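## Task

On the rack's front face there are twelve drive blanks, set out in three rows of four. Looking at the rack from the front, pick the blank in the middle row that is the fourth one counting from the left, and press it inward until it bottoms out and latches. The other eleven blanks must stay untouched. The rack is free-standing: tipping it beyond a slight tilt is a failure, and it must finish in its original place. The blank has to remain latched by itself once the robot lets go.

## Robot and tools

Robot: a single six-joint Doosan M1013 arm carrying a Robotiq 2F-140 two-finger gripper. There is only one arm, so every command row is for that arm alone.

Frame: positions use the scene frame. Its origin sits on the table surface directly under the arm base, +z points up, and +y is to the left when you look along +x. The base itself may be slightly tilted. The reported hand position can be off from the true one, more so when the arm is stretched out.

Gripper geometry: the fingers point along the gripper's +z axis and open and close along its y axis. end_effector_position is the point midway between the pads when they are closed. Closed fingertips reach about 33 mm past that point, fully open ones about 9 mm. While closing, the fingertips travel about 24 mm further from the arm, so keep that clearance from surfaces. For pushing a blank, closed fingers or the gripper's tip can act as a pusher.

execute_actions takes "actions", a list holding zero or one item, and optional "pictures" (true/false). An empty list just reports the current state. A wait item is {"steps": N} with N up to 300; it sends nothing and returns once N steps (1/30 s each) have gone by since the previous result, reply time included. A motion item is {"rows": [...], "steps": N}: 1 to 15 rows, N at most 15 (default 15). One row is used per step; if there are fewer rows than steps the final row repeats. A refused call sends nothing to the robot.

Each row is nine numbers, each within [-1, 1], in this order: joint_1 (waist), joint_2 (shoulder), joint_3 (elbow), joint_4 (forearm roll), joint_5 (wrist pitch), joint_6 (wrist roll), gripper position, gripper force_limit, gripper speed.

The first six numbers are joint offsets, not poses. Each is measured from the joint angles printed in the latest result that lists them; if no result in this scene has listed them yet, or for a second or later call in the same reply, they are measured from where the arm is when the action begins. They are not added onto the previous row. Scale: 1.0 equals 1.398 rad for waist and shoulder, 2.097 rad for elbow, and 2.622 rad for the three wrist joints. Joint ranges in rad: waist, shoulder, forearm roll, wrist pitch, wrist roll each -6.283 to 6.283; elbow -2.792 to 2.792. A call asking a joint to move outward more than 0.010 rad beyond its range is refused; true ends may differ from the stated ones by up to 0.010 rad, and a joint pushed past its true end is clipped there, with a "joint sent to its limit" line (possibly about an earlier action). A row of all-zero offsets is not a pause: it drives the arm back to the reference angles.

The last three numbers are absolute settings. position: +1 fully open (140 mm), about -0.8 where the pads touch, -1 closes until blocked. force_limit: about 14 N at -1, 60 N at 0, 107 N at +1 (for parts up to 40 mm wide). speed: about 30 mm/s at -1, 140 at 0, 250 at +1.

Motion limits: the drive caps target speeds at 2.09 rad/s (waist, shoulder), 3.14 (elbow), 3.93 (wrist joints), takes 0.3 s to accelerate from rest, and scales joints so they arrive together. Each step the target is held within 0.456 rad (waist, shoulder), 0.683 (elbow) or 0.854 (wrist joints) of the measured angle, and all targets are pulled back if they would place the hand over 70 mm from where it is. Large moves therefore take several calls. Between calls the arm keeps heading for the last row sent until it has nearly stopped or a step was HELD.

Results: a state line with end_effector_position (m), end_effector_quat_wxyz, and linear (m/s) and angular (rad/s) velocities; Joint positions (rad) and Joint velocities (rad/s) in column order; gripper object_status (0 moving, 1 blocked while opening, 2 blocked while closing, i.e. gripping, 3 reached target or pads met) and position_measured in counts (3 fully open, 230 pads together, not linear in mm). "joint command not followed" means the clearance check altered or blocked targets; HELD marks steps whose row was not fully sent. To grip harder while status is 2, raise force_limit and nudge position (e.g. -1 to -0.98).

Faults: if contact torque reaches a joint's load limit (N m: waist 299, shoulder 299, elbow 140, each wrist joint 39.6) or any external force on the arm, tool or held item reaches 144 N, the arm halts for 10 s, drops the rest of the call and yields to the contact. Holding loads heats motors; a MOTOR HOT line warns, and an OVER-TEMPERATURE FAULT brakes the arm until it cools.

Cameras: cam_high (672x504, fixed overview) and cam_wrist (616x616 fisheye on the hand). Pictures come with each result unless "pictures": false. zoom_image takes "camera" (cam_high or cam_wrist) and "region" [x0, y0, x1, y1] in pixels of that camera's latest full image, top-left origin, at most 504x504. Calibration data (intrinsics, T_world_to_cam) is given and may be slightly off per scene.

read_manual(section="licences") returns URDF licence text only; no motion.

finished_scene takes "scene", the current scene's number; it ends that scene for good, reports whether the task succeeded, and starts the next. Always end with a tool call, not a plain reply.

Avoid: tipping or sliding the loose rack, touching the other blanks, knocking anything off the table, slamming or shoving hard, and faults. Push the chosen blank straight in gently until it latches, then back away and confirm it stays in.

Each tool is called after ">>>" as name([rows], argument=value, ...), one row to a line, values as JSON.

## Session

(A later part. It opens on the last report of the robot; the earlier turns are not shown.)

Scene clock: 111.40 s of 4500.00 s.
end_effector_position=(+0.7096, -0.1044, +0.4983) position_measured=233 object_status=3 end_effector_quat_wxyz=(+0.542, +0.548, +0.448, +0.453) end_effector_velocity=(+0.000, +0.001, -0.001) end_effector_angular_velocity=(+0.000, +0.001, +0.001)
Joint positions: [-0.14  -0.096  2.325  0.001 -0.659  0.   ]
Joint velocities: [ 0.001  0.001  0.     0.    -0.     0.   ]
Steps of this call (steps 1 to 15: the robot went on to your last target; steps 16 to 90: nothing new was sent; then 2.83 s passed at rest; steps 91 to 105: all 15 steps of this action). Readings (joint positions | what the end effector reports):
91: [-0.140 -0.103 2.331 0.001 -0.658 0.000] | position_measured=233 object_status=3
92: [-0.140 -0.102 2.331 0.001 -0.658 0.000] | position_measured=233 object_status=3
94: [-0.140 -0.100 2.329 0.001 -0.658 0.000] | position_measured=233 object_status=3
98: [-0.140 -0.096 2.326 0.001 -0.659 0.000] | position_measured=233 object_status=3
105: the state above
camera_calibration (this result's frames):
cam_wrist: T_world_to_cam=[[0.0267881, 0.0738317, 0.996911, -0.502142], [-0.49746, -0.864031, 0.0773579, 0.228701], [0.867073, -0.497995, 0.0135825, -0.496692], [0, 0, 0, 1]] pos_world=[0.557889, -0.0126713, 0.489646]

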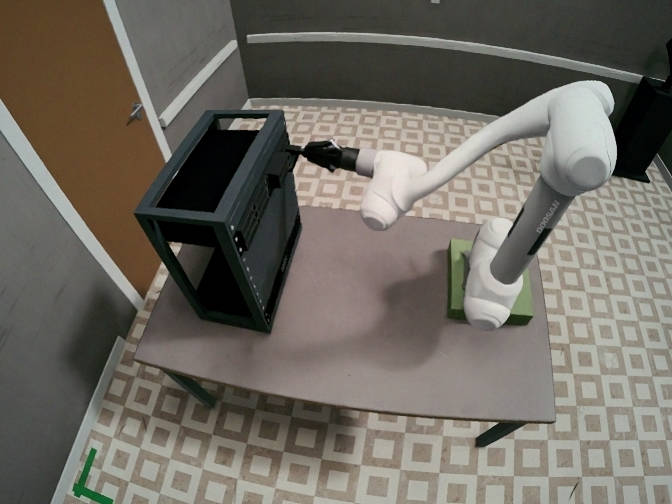

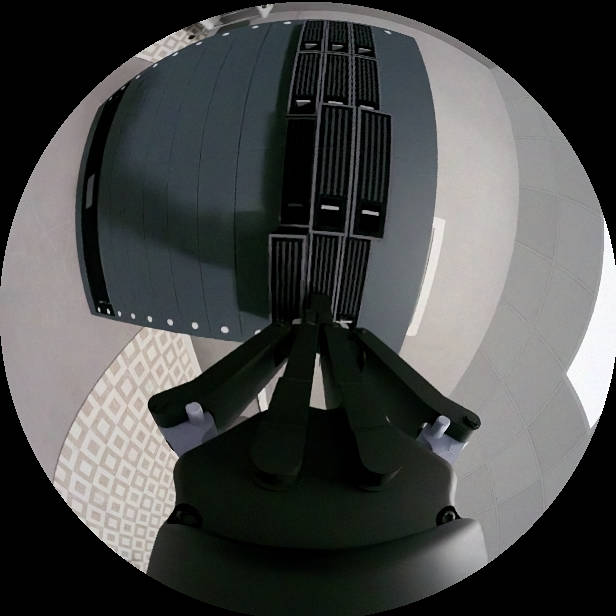

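Looks flush, still moving freely. 3 mm more to confirm the stop.

>>> execute_actions([
  {"rows":[[0,0.002,-0.0011,0,-0.0002,0,-1,0,0],[0,0.002,-0.0011,0,-0.0002,0,-1,0,0],[0,0.002,-0.0011,0,-0.0002,0,-1,0,0],[0,0.002,-0.0011,0,-0.0002,0,-1,0,0],[0,0.0039,-0.0022,0,-0.0004,0,-1,0,0]]},
])

>>> zoom_image(camera="cam_wrist", region=[250, 200, 410, 340])

>>> zoom_image(camera="cam_high", region=[250, 110, 340, 200])

Scene clock: 117.87 s of 4500.00 s.
end_effector_position=(+0.7125, -0.1050, +0.4985) position_measured=233 object_status=3 end_effector_quat_wxyz=(+0.542, +0.548, +0.448, +0.453) end_effector_velocity=(-0.000, -0.001, +0.000) end_effector_angular_velocity=(-0.000, -0.001, -0.002)
Joint positions: [-0.14  -0.09   2.321  0.002 -0.66   0.   ]
Joint velocities: [-0.002 -0.    -0.     0.    -0.    -0.   ]
Steps of this call (steps 1 to 15: the robot went on to your last target; steps 16 to 90: nothing new was sent; then 2.97 s passed at rest; steps 91 to 105: all 15 steps of this action). Readings (joint positions | what the end effector reports):
91: [-0.140 -0.095 2.325 0.002 -0.659 0.000] | position_measured=233 object_status=3
92: [-0.140 -0.095 2.325 0.002 -0.659 0.000] | position_measured=233 object_status=3
94: [-0.140 -0.094 2.324 0.002 -0.660 0.000] | position_measured=233 object_status=3
98: [-0.140 -0.091 2.321 0.002 -0.660 0.000] | position_measured=233 object_status=3
105: the state above
camera_calibration (this result's frames):
cam_wrist: T_world_to_cam=[[0.0262668, 0.0738215, 0.996925, -0.50196], [-0.497626, -0.86396, 0.0770869, 0.229889], [0.866994, -0.49812, 0.014042, -0.499797], [0, 0, 0, 1]] pos_world=[0.560905, -0.013289, 0.489714]

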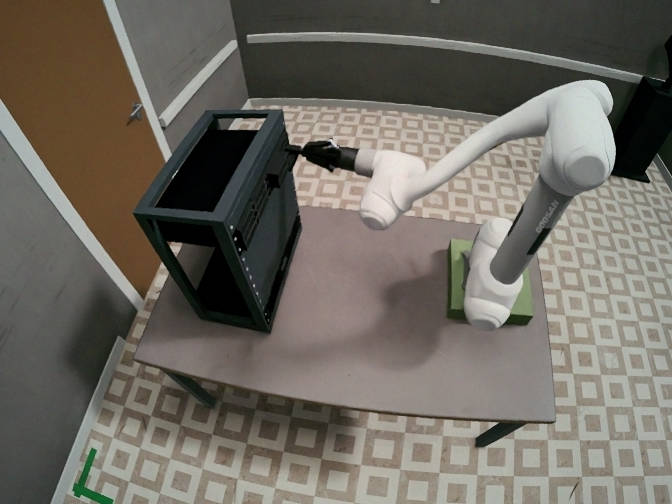

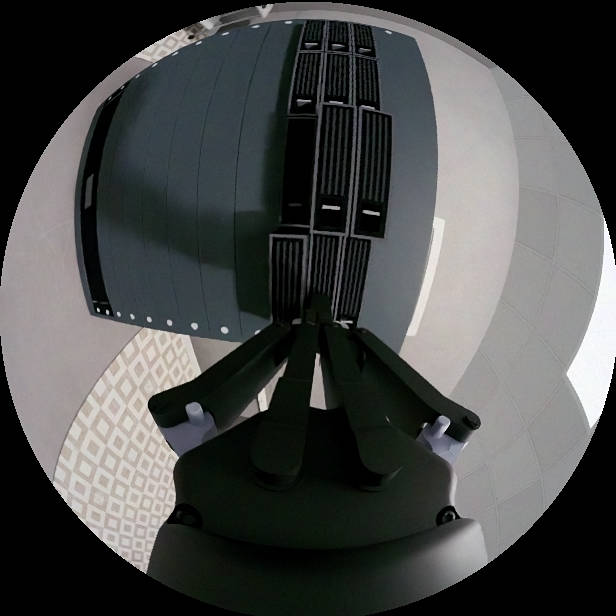

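Region (250, 200, 410, 340) of cam_wrist's 616x616 image, scaled by 3.150, with more detail than that image has; it fills the top 441 rows of this view, and the rest is white.

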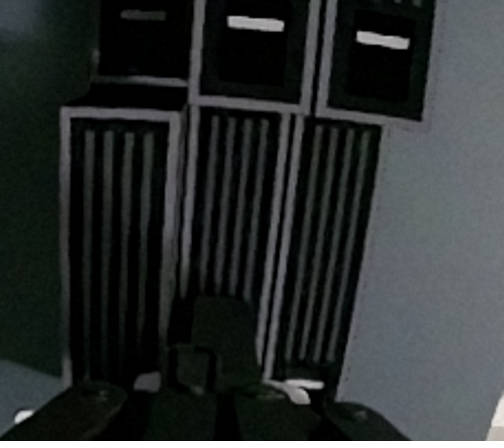

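Region (250, 110, 340, 200) of cam_high's 672x504 image, scaled by 5.600, with more detail than that image has.

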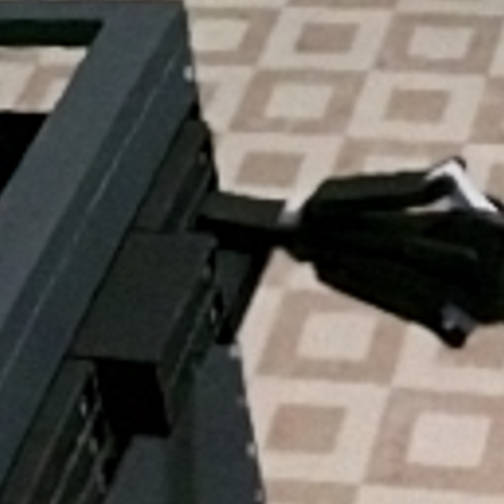

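Rack has begun to move: stop reached. Back off.

>>> execute_actions([
  {"rows":[[0,-0.06,0.032,0,0.0065,0,-1,0,0]]},
])

>>> zoom_image(camera="cam_high", region=[250, 110, 340, 200])

Scene clock: 122.87 s of 4500.00 s.
end_effector_position=(+0.6676, -0.0964, +0.4991) position_measured=233 object_status=3 end_effector_quat_wxyz=(+0.542, +0.548, +0.448, +0.453) end_effector_velocity=(-0.000, -0.001, +0.001) end_effector_angular_velocity=(-0.000, -0.001, -0.001)
Joint positions: [-0.14  -0.174  2.388  0.001 -0.643  0.   ]
Joint velocities: [-0.001 -0.001  0.    -0.    -0.     0.   ]
Steps of this call (steps 1 to 15: the robot went on to your last target; steps 16 to 90: nothing new was sent; then 1.50 s passed at rest; steps 91 to 105: all 15 steps of this action). Readings (joint positions | what the end effector reports):
91: [-0.140 -0.090 2.321 0.001 -0.660 0.000] | position_measured=233 object_status=3
92: [-0.140 -0.093 2.323 0.001 -0.659 0.000] | position_measured=233 object_status=3
94: [-0.140 -0.122 2.347 0.001 -0.653 0.000] | position_measured=233 object_status=3
98: [-0.140 -0.173 2.387 0.001 -0.644 0.000] | position_measured=233 object_status=3
105: the state above
camera_calibration (this result's frames):
cam_wrist: T_world_to_cam=[[0.0266073, 0.0738527, 0.996914, -0.502234], [-0.49749, -0.86402, 0.0772856, 0.214686], [0.867062, -0.498011, 0.0137517, -0.456399], [0, 0, 0, 1]] pos_world=[0.515893, -0.00470765, 0.490368]

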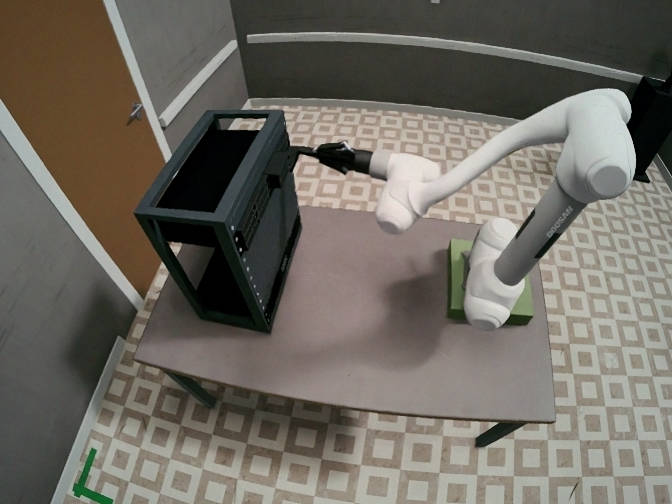

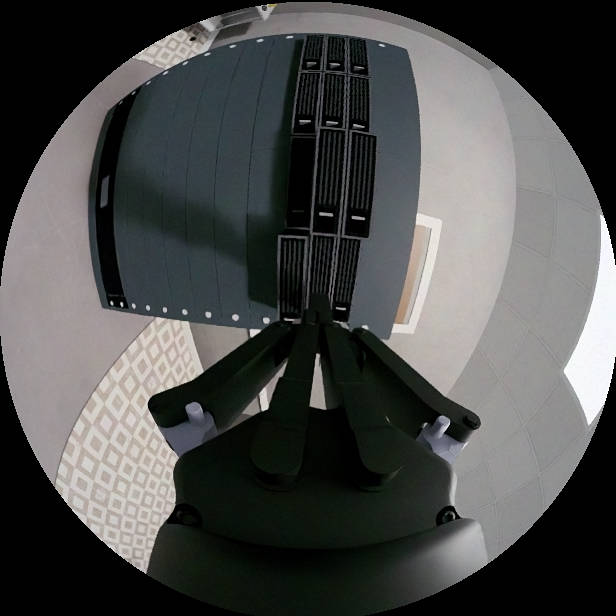

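Region (250, 110, 340, 200) of cam_high's 672x504 image, scaled by 5.600, with more detail than that image has.

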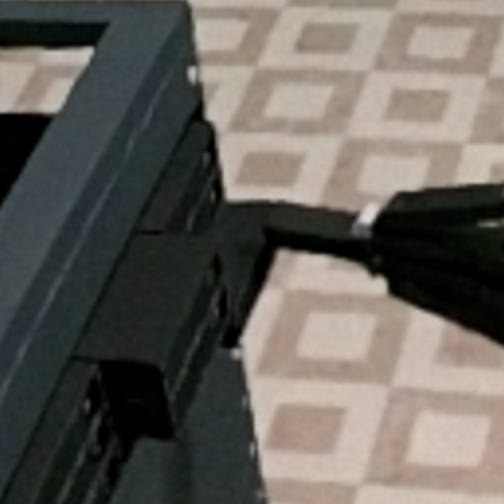

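>>> finished_scene(scene=1)

The scene is finished: the task was done.


## Next scene

Same rack layout, three rows of four blanks on the front face. Looking at the rack from the front, pick the blank in the bottom row that is second counting from the right, and press it inward until it bottoms out and latches. The other eleven blanks must stay untouched. The rack is free-standing: tipping it beyond a slight tilt is a failure, and it must finish in its original place. The blank has to remain latched by itself once the robot lets go.

>>> execute_actions(actions=[])

Scene clock: 0.00 s of 4500.00 s.
end_effector_position=(+0.5867, -0.3020, +0.1468) position_measured=3 object_status=3 end_effector_quat_wxyz=(-0.323, +0.046, +0.828, +0.457) end_effector_velocity=(+0.000, +0.001, -0.001) end_effector_angular_velocity=(+0.001, +0.001, +0.001)
Joint positions: [-0.631  0.902  1.304  0.347  2.067  4.118]
Joint velocities: [ 0.001  0.001  0.     0.    -0.    -0.   ]
camera_calibration (this result's frames):
cam_wrist: T_world_to_cam=[[0.294551, 0.564535, 0.771064, -0.109609], [0.934217, -0.000235004, -0.356705, -0.491359], [-0.201191, 0.825409, -0.527468, 0.622024], [0, 0, 0, 1]] pos_world=[0.616468, -0.451662, 0.237343]

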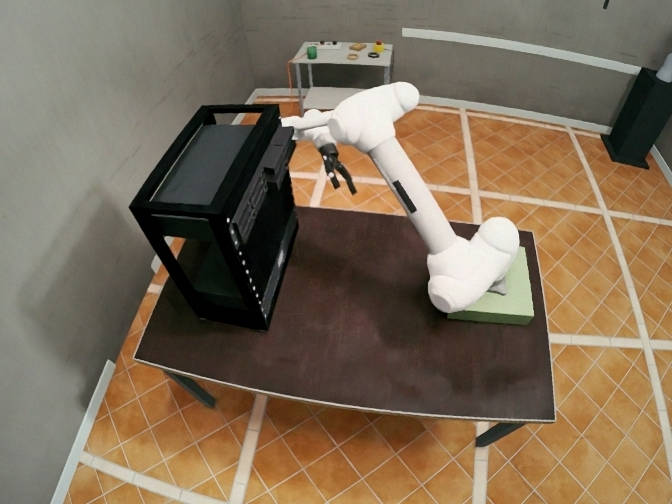

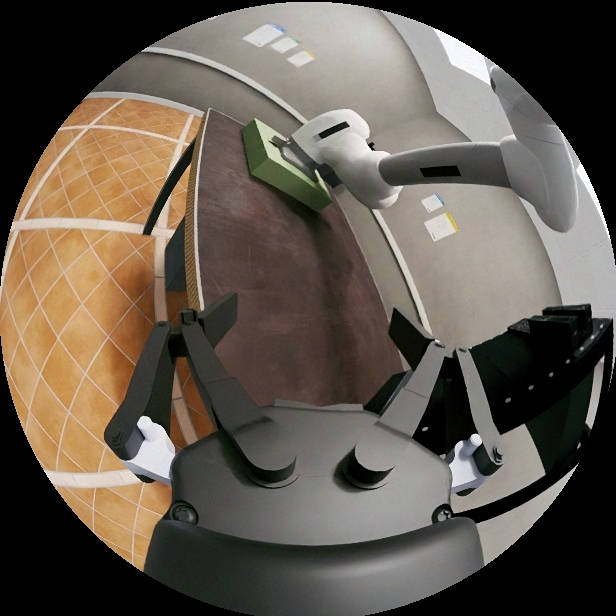

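>>> execute_actions([
  {"rows":[[0,-0.889,0.624,-0.132,-1,0.826,-1,0,0]]},
], pictures=false)

>>> execute_actions([
  {"steps":120},
], pictures=false)

Scene clock: 12.13 s of 4500.00 s.
end_effector_position=(+0.4455, -0.2563, +0.0810) position_measured=104 object_status=0 end_effector_quat_wxyz=(-0.282, +0.382, +0.866, +0.155) end_effector_velocity=(-0.340, +0.125, -0.137) end_effector_angular_velocity=(-1.683, +0.118, -1.264)
Joint positions: [-0.631  0.541  1.845  0.141  1.391  4.794]
Joint velocities: [ 0.001 -0.897  1.345 -0.32  -1.671  1.679]
Steps of this call (steps 1 to 90: nothing new was sent; then 8.63 s passed at rest; steps 91 to 105: all 15 steps of this action). Readings (joint positions | what the end effector reports):
91: [-0.631 0.902 1.304 0.347 2.067 4.119] | position_measured=3 object_status=0
92: [-0.631 0.898 1.310 0.345 2.060 4.125] | position_measured=6 object_status=0
94: [-0.631 0.869 1.355 0.322 2.004 4.181] | position_measured=21 object_status=0
98: [-0.631 0.749 1.533 0.238 1.781 4.405] | position_measured=51 object_status=0
105: the state above

Scene clock: 16.13 s of 4500.00 s.
end_effector_position=(+0.4488, -0.3213, +0.3964) position_measured=233 object_status=3 end_effector_quat_wxyz=(+0.586, +0.687, +0.325, +0.283) end_effector_velocity=(-0.000, +0.001, +0.001) end_effector_angular_velocity=(-0.001, -0.001, +0.001)
Joint positions: [-0.631 -0.341  2.613  0.001 -0.554  6.284]
Joint velocities: [ 0.001 -0.002  0.    -0.     0.    -0.   ]
Steps of this call (steps 1 to 60: the robot went on to your last target; steps 61 to 120: nothing new was sent). Readings (joint positions | what the end effector reports):
1: [-0.631 0.511 1.891 0.130 1.334 4.851] | position_measured=112 object_status=0
2: [-0.631 0.480 1.936 0.121 1.277 4.909] | position_measured=119 object_status=0
4: [-0.631 0.418 2.029 0.103 1.161 5.025] | position_measured=135 object_status=0
8: [-0.631 0.247 2.253 0.064 0.839 5.346] | position_measured=165 object_status=0
120: the state above
The arm was judged still, so your last target was given up. Only a new action makes it travel on or press farther. Fingers that are still opening or closing keep moving.

>>> execute_actions([
  {"rows":[[0.451,0.021,-0.0315,0,-0.042,0,-1,0,0]]},
], pictures=false)

>>> execute_actions([
  {"steps":25},
])

>>> zoom_image(camera="cam_wrist", region=[220, 100, 480, 360])

>>> zoom_image(camera="cam_high", region=[210, 100, 350, 260])

Scene clock: 23.07 s of 4500.00 s.
end_effector_position=(+0.5426, -0.1761, +0.4362) position_measured=233 object_status=3 end_effector_quat_wxyz=(+0.560, +0.606, +0.411, +0.389) end_effector_velocity=(+0.159, +0.384, +0.077) end_effector_angular_velocity=(-0.054, -0.150, +0.732)
Joint positions: [-0.32  -0.325  2.577  0.001 -0.614  6.284]
Joint velocities: [ 0.733  0.03  -0.069  0.    -0.114  0.   ]
Steps of this call (steps 1 to 90: nothing new was sent; then 3.43 s passed at rest; steps 91 to 105: all 15 steps of this action). Readings (joint positions | what the end effector reports):
91: [-0.631 -0.341 2.613 0.001 -0.554 6.284] | position_measured=233 object_status=3
92: [-0.627 -0.341 2.613 0.001 -0.555 6.284] | position_measured=233 object_status=3
94: [-0.598 -0.339 2.608 0.001 -0.563 6.284] | position_measured=233 object_status=3
98: [-0.493 -0.333 2.594 0.001 -0.586 6.284] | position_measured=233 object_status=3
105: the state above

Scene clock: 23.90 s of 4500.00 s.
end_effector_position=(+0.5838, +0.0019, +0.4700) position_measured=233 object_status=3 end_effector_quat_wxyz=(+0.509, +0.515, +0.485, +0.490) end_effector_velocity=(+0.000, -0.002, -0.000) end_effector_angular_velocity=(-0.000, +0.001, -0.003)
Joint positions: [-0.    -0.312  2.547  0.001 -0.664  6.284]
Joint velocities: [-0.003  0.001  0.    -0.    -0.    -0.   ]
Steps of this call (steps 1 to 25: the robot went on to your last target). Readings (joint positions | what the end effector reports):
1: [-0.295 -0.324 2.575 0.001 -0.618 6.284] | position_measured=233 object_status=3
2: [-0.270 -0.323 2.572 0.001 -0.622 6.284] | position_measured=233 object_status=3
4: [-0.221 -0.321 2.568 0.001 -0.630 6.284] | position_measured=233 object_status=3
8: [-0.123 -0.317 2.559 0.001 -0.645 6.284] | position_measured=233 object_status=3
25: the state above
camera_calibration (this result's frames):
cam_wrist: T_world_to_cam=[[0.0150828, 0.0764492, 0.996959, -0.471568], [-0.37268, -0.924797, 0.0765538, 0.187779], [0.927837, -0.372701, 0.0145426, -0.370559], [0, 0, 0, 1]] pos_world=[0.420912, 0.0716005, 0.461148]

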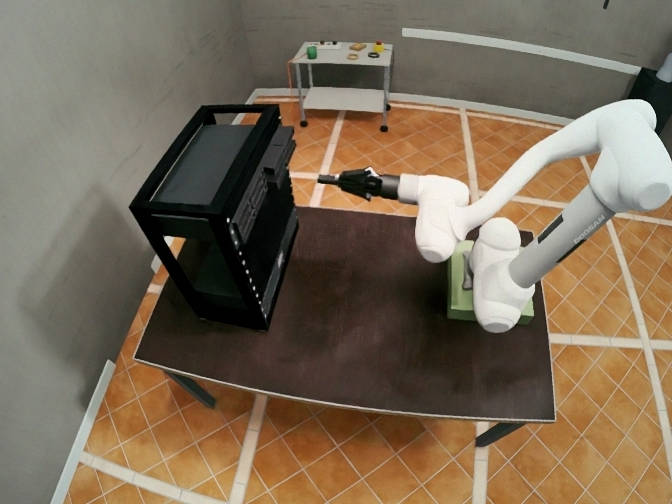

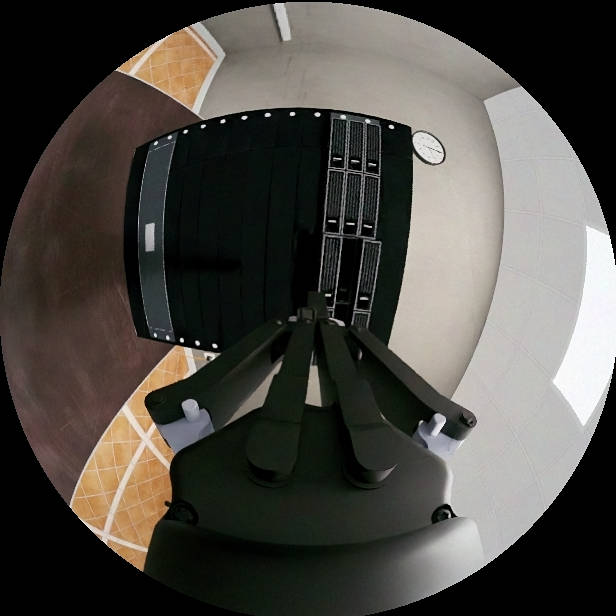

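Region (220, 100, 480, 360) of cam_wrist's 616x616 image, scaled by 1.938, with more detail than that image has.

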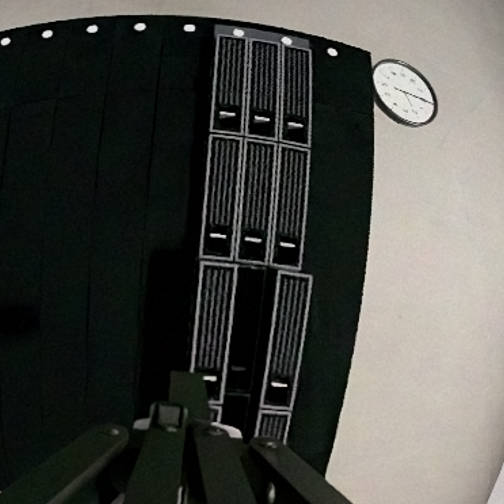

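Region (210, 100, 350, 260) of cam_high's 672x504 image, scaled by 3.150, with more detail than that image has; it fills the left 441 columns of this view, and the rest is white.

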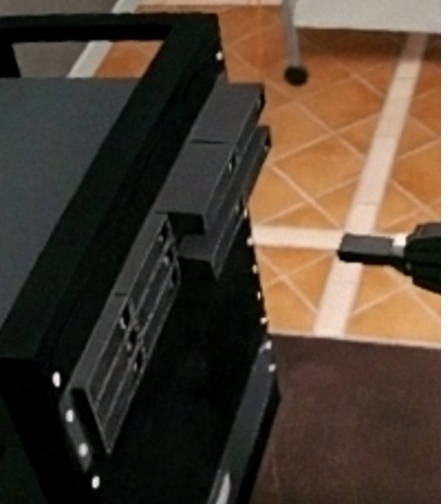

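>>> execute_actions([
  {"rows":[[0.008,0.0848,-0.0551,0,-0.001,0,-1,0,0]]},
])

>>> zoom_image(camera="cam_wrist", region=[230, 180, 410, 340])

>>> zoom_image(camera="cam_high", region=[240, 110, 340, 210])

Scene clock: 35.60 s of 4500.00 s.
end_effector_position=(+0.6537, +0.0056, +0.4869) position_measured=233 object_status=3 end_effector_quat_wxyz=(+0.506, +0.513, +0.488, +0.493) end_effector_velocity=(+0.001, -0.000, -0.001) end_effector_angular_velocity=(+0.000, +0.001, -0.000)
Joint positions: [ 0.011 -0.193  2.431  0.001 -0.667  6.284]
Joint velocities: [ 0.     0.003 -0.001  0.    -0.     0.   ]
Steps of this call (steps 1 to 15: the robot went on to your last target; steps 16 to 90: nothing new was sent; then 8.20 s passed at rest; steps 91 to 105: all 15 steps of this action). Readings (joint positions | what the end effector reports):
91: [-0.000 -0.312 2.547 0.001 -0.664 6.284] | position_measured=233 object_status=3
92: [0.000 -0.308 2.543 0.001 -0.665 6.284] | position_measured=233 object_status=3
94: [0.003 -0.279 2.514 0.001 -0.665 6.284] | position_measured=233 object_status=3
98: [0.010 -0.199 2.437 0.001 -0.667 6.284] | position_measured=233 object_status=3
105: the state above
camera_calibration (this result's frames):
cam_wrist: T_world_to_cam=[[0.0144327, 0.0764999, 0.996965, -0.489337], [-0.362354, -0.928894, 0.0765223, 0.209261], [0.931929, -0.362359, 0.0143136, -0.436889], [0, 0, 0, 1]] pos_world=[0.490039, 0.0735049, 0.478092]

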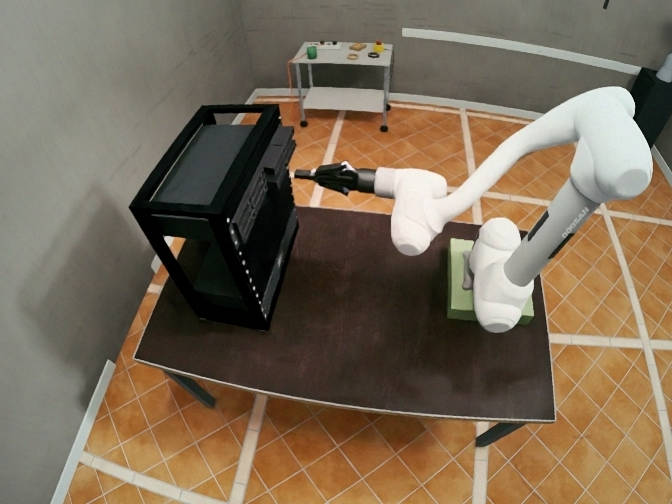

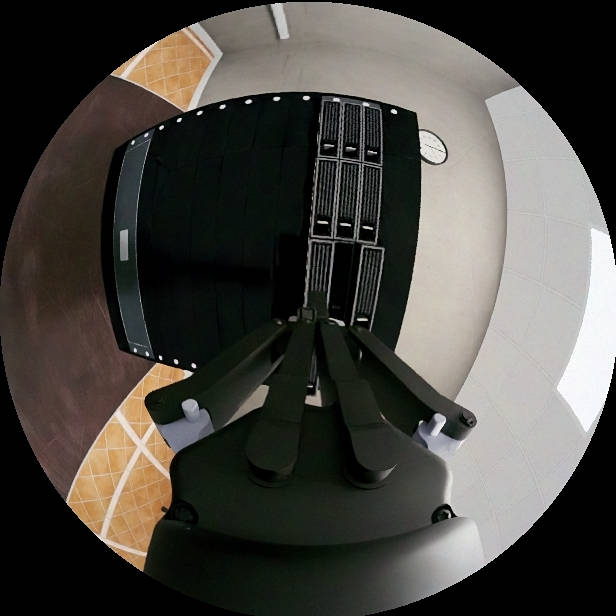

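Region (230, 180, 410, 340) of cam_wrist's 616x616 image, scaled by 2.800, with more detail than that image has.

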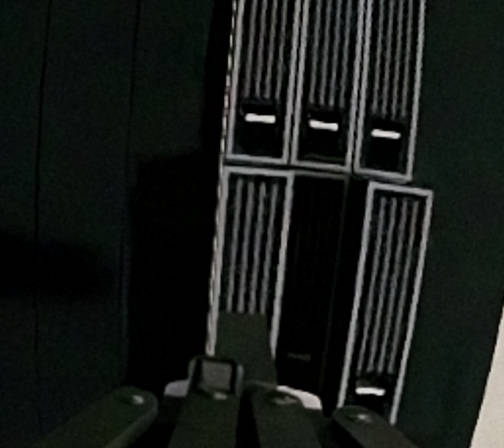

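Region (240, 110, 340, 210) of cam_high's 672x504 image, scaled by 5.040, with more detail than that image has.

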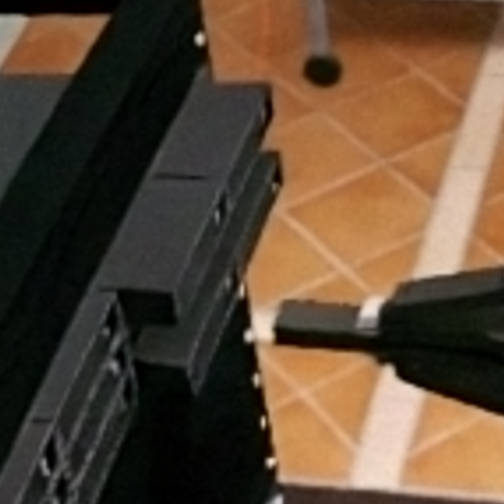

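>>> execute_actions([
  {"rows":[[0,0.0125,-0.0062,0,-0.0015,0,-1,0,0],[0,0.0125,-0.0062,0,-0.0015,0,-1,0,0],[0,0.025,-0.0124,0,-0.003,0,-1,0,0],[0,0.025,-0.0124,0,-0.003,0,-1,0,0],[0,0.0375,-0.0188,0,-0.0048,0,-1,0,0],[0,0.0375,-0.0188,0,-0.0048,0,-1,0,0],[0,0.045,-0.0226,0,-0.0057,0,-1,0,0],[0,0.05,-0.0252,0,-0.0063,0,-1,0,0],[0,0.055,-0.0278,0,-0.007,0,-1,0,0],[0,0.06,-0.0304,0,-0.0076,0,-1,0,0],[0,0.065,-0.033,0,-0.0081,0,-1,0,0],[0,0.068,-0.0347,0,-0.0085,0,-1,0,0]]},
])

>>> zoom_image(camera="cam_wrist", region=[230, 180, 410, 340])

>>> zoom_image(camera="cam_high", region=[240, 110, 340, 210])

Scene clock: 44.27 s of 4500.00 s.
end_effector_position=(+0.7029, +0.0038, +0.4857) position_measured=233 object_status=3 end_effector_quat_wxyz=(+0.506, +0.513, +0.488, +0.493) end_effector_velocity=(+0.028, -0.002, -0.002) end_effector_angular_velocity=(+0.000, -0.000, -0.001)
Joint positions: [ 0.011 -0.101  2.361  0.001 -0.689  6.284]
Joint velocities: [-0.001  0.053 -0.041  0.    -0.012 -0.   ]
Steps of this call (steps 1 to 15: the robot went on to your last target; steps 16 to 90: nothing new was sent; then 5.17 s passed at rest; steps 91 to 105: all 15 steps of this action). Readings (joint positions | what the end effector reports):
91: [0.011 -0.193 2.431 0.001 -0.667 6.284] | position_measured=233 object_status=3
92: [0.011 -0.190 2.429 0.001 -0.668 6.284] | position_measured=233 object_status=3
94: [0.011 -0.177 2.419 0.001 -0.671 6.284] | position_measured=233 object_status=3
98: [0.011 -0.145 2.395 0.001 -0.679 6.284] | position_measured=233 object_status=3
105: the state above
camera_calibration (this result's frames):
cam_wrist: T_world_to_cam=[[0.0145268, 0.0766563, 0.996952, -0.488774], [-0.362261, -0.928915, 0.0767035, 0.225353], [0.931963, -0.362271, 0.0142754, -0.483361], [0, 0, 0, 1]] pos_world=[0.539212, 0.071694, 0.476899]

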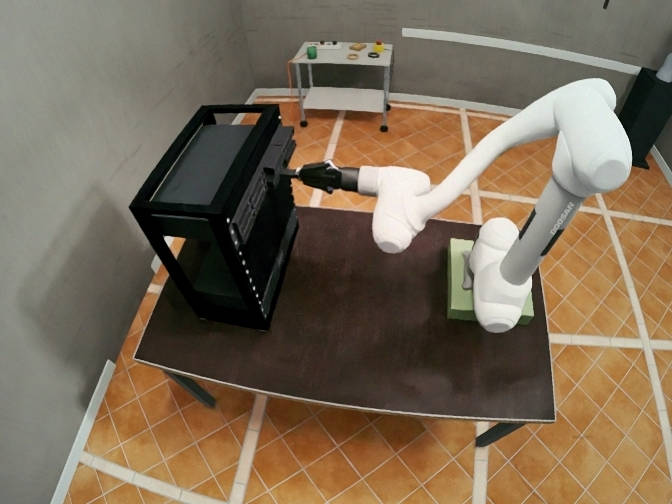

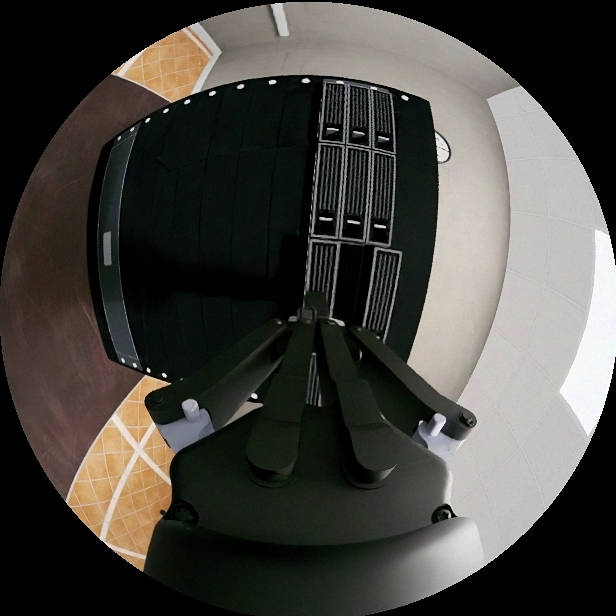

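Region (230, 180, 410, 340) of cam_wrist's 616x616 image, scaled by 2.800, with more detail than that image has.

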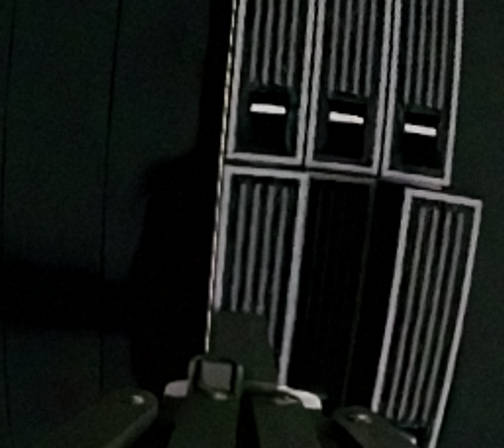

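Region (240, 110, 340, 210) of cam_high's 672x504 image, scaled by 5.040, with more detail than that image has.

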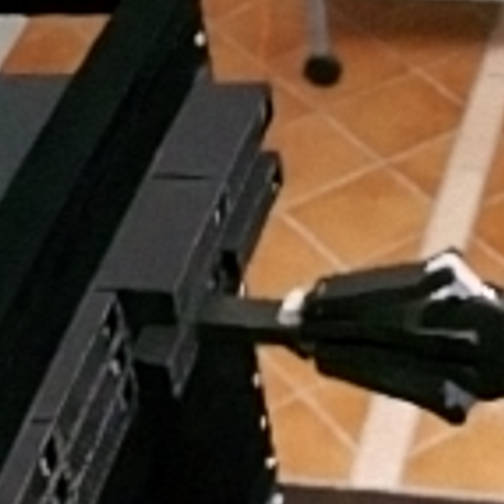

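>>> execute_actions([
  {"rows":[[0,0.0042,-0.0025,0,-0.0003,0,-1,0,0],[0,0.0042,-0.0025,0,-0.0003,0,-1,0,0],[0,0.0085,-0.005,0,-0.0005,0,-1,0,0],[0,0.0085,-0.005,0,-0.0005,0,-1,0,0],[0,0.0127,-0.0075,0,-0.0008,0,-1,0,0],[0,0.0127,-0.0075,0,-0.0008,0,-1,0,0],[0,0.0169,-0.01,0,-0.001,0,-1,0,0],[0,0.0169,-0.01,0,-0.001,0,-1,0,0],[0,0.0212,-0.0125,0,-0.0013,0,-1,0,0],[0,0.0212,-0.0125,0,-0.0013,0,-1,0,0],[0,0.0254,-0.015,0,-0.0016,0,-1,0,0]]},
])

>>> zoom_image(camera="cam_high", region=[240, 110, 340, 210])

Scene clock: 55.00 s of 4500.00 s.
end_effector_position=(+0.7230, +0.0030, +0.4858) position_measured=233 object_status=3 end_effector_quat_wxyz=(+0.506, +0.513, +0.488, +0.493) end_effector_velocity=(+0.008, +0.000, -0.000) end_effector_angular_velocity=(+0.000, +0.000, +0.001)
Joint positions: [ 0.011 -0.066  2.33   0.001 -0.693  6.284]
Joint velocities: [ 0.001  0.014 -0.012 -0.    -0.002  0.   ]
Steps of this call (steps 1 to 15: the robot went on to your last target; steps 16 to 90: nothing new was sent; then 7.23 s passed at rest; steps 91 to 105: all 15 steps of this action). Readings (joint positions | what the end effector reports):
91: [0.011 -0.098 2.359 0.001 -0.689 6.284] | position_measured=233 object_status=3
92: [0.011 -0.097 2.358 0.001 -0.689 6.284] | position_measured=233 object_status=3
94: [0.011 -0.094 2.355 0.001 -0.690 6.284] | position_measured=233 object_status=3
98: [0.011 -0.083 2.345 0.001 -0.691 6.284] | position_measured=233 object_status=3
105: the state above
camera_calibration (this result's frames):
cam_wrist: T_world_to_cam=[[0.0144266, 0.0766571, 0.996953, -0.489011], [-0.362278, -0.928912, 0.0766677, 0.231939], [0.931958, -0.36228, 0.0143702, -0.502357], [0, 0, 0, 1]] pos_world=[0.559257, 0.0709432, 0.476957]

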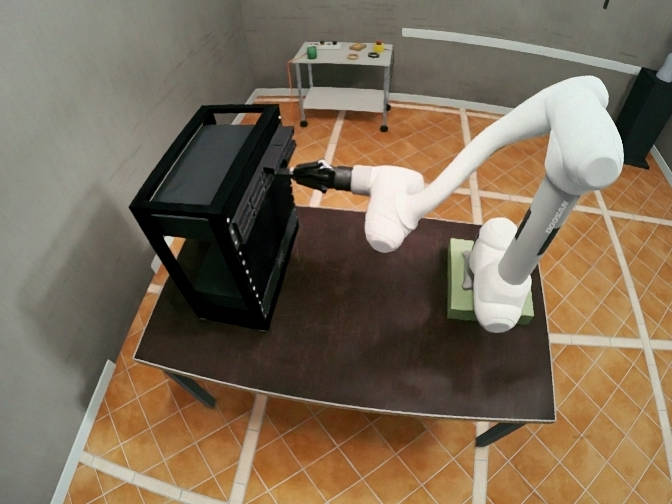

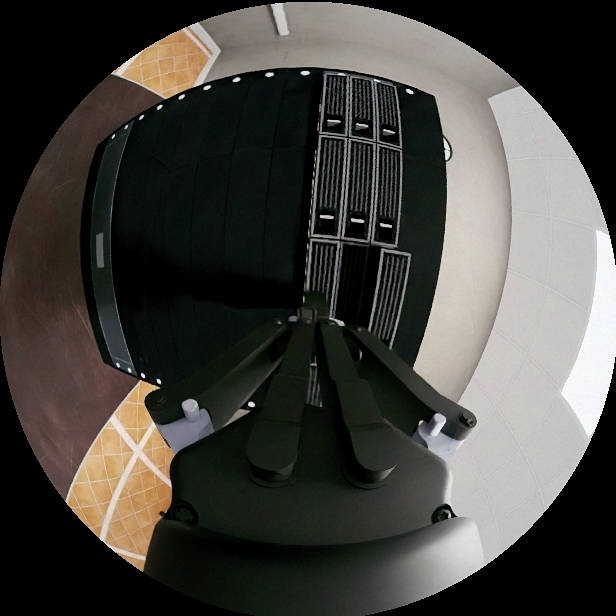

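Region (240, 110, 340, 210) of cam_high's 672x504 image, scaled by 5.040, with more detail than that image has.

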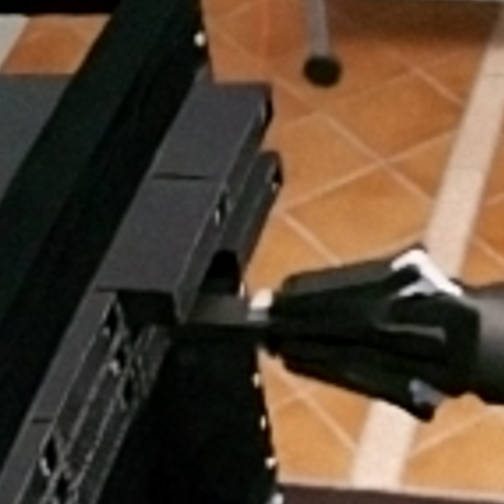

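>>> execute_actions([
  {"rows":[[0,0.0025,-0.0015,0,-0.0001,0,-1,0,0],[0,0.0025,-0.0015,0,-0.0001,0,-1,0,0],[0,0.0025,-0.0015,0,-0.0001,0,-1,0,0],[0,0.005,-0.003,0,-0.0003,0,-1,0,0],[0,0.005,-0.003,0,-0.0003,0,-1,0,0],[0,0.005,-0.003,0,-0.0003,0,-1,0,0],[0,0.0075,-0.0046,0,-0.0004,0,-1,0,0]]},
])

>>> zoom_image(camera="cam_high", region=[240, 110, 340, 210])

>>> zoom_image(camera="cam_wrist", region=[270, 200, 410, 320])

Scene clock: 62.60 s of 4500.00 s.
end_effector_position=(+0.7291, +0.0028, +0.4861) position_measured=233 object_status=3 end_effector_quat_wxyz=(+0.506, +0.513, +0.488, +0.493) end_effector_velocity=(+0.001, -0.000, -0.001) end_effector_angular_velocity=(-0.000, +0.001, -0.000)
Joint positions: [ 0.011 -0.055  2.32   0.001 -0.694  6.284]
Joint velocities: [-0.     0.002 -0.001 -0.    -0.    -0.   ]
Steps of this call (steps 1 to 15: the robot went on to your last target; steps 16 to 90: nothing new was sent; then 4.10 s passed at rest; steps 91 to 105: all 15 steps of this action). Readings (joint positions | what the end effector reports):
91: [0.011 -0.065 2.329 0.001 -0.693 6.284] | position_measured=233 object_status=3
92: [0.011 -0.064 2.328 0.001 -0.693 6.284] | position_measured=233 object_status=3
94: [0.011 -0.063 2.327 0.001 -0.693 6.284] | position_measured=233 object_status=3
98: [0.011 -0.058 2.323 0.001 -0.694 6.284] | position_measured=233 object_status=3
105: the state above
camera_calibration (this result's frames):
cam_wrist: T_world_to_cam=[[0.0137781, 0.0766897, 0.99696, -0.488908], [-0.36233, -0.928908, 0.0764623, 0.234057], [0.931948, -0.362282, 0.0149883, -0.508439], [0, 0, 0, 1]] pos_world=[0.565381, 0.0707133, 0.477146]

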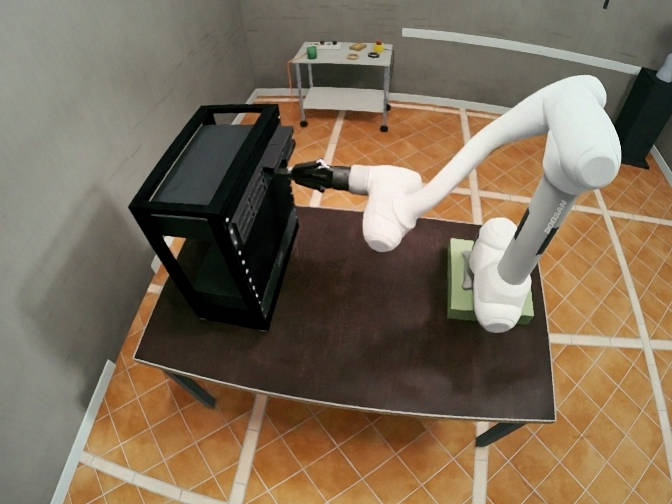

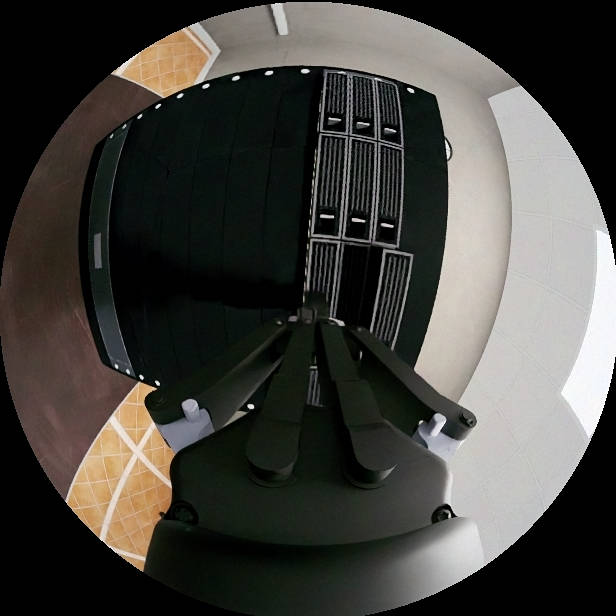

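Region (240, 110, 340, 210) of cam_high's 672x504 image, scaled by 5.040, with more detail than that image has.

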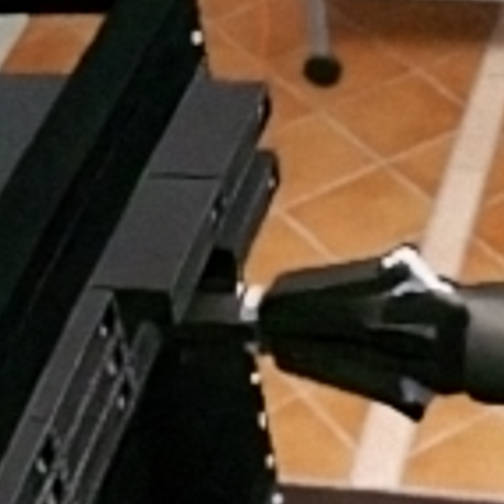

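Region (270, 200, 410, 320) of cam_wrist's 616x616 image, scaled by 3.600, with more detail than that image has; it fills the top 432 rows of this view, and the rest is white.

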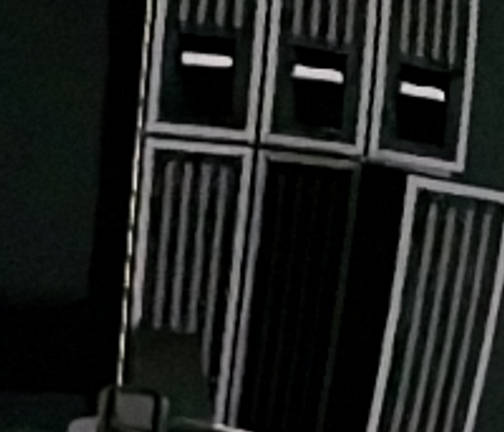

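Flush and rack starting to rock. Back off.

>>> execute_actions([
  {"rows":[[0,-0.065,0.037,0,0.005,0,-1,0,0]]},
])

>>> zoom_image(camera="cam_high", region=[240, 110, 340, 210])

Scene clock: 65.87 s of 4500.00 s.
end_effector_position=(+0.6778, +0.0047, +0.4862) position_measured=233 object_status=3 end_effector_quat_wxyz=(+0.506, +0.513, +0.488, +0.493) end_effector_velocity=(-0.001, +0.001, +0.001) end_effector_angular_velocity=(-0.000, -0.001, +0.001)
Joint positions: [ 0.011 -0.146  2.398  0.001 -0.681  6.284]
Joint velocities: [ 0.001 -0.002  0.001  0.     0.     0.   ]
Steps of this call (steps 1 to 15: the robot went on to your last target; steps 16 to 83: nothing new was sent; steps 84 to 98: all 15 steps of this action). Readings (joint positions | what the end effector reports):
84: [0.011 -0.055 2.320 0.001 -0.694 6.284] | position_measured=233 object_status=3
85: [0.011 -0.058 2.323 0.001 -0.693 6.284] | position_measured=233 object_status=3
87: [0.011 -0.087 2.348 0.001 -0.689 6.284] | position_measured=233 object_status=3
91: [0.011 -0.145 2.396 0.001 -0.681 6.284] | position_measured=233 object_status=3
98: the state above
camera_calibration (this result's frames):
cam_wrist: T_world_to_cam=[[0.0136819, 0.076683, 0.996962, -0.488428], [-0.36233, -0.928912, 0.0764213, 0.217277], [0.931949, -0.362275, 0.0150752, -0.460034], [0, 0, 0, 1]] pos_world=[0.514137, 0.0726259, 0.477274]

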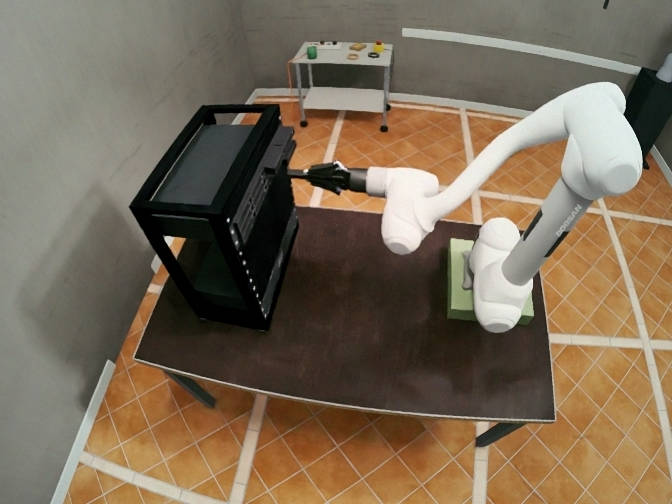

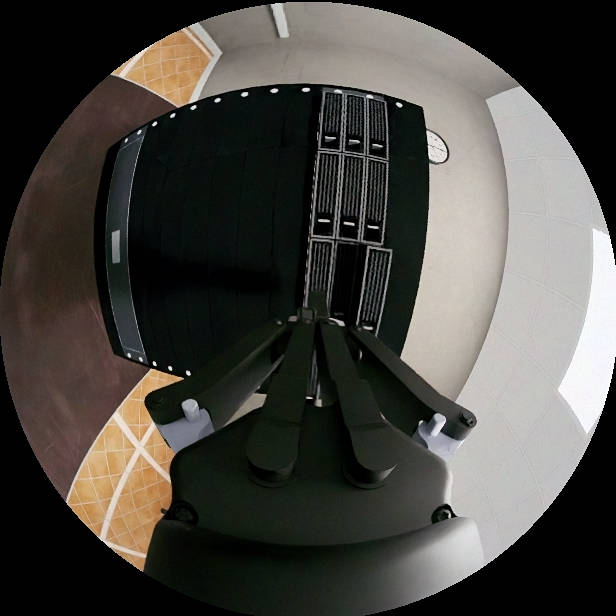

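Region (240, 110, 340, 210) of cam_high's 672x504 image, scaled by 5.040, with more detail than that image has.

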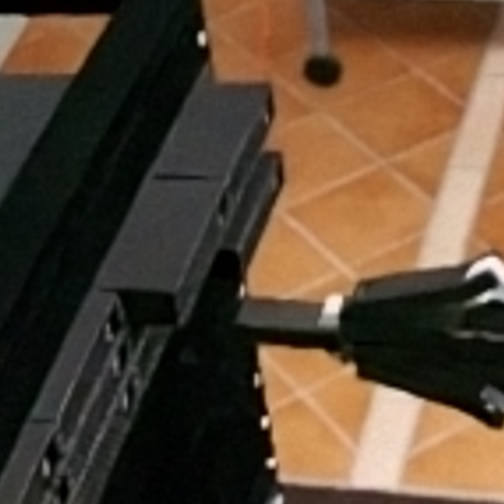

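>>> finished_scene(scene=2)

The scene is finished: the task was done.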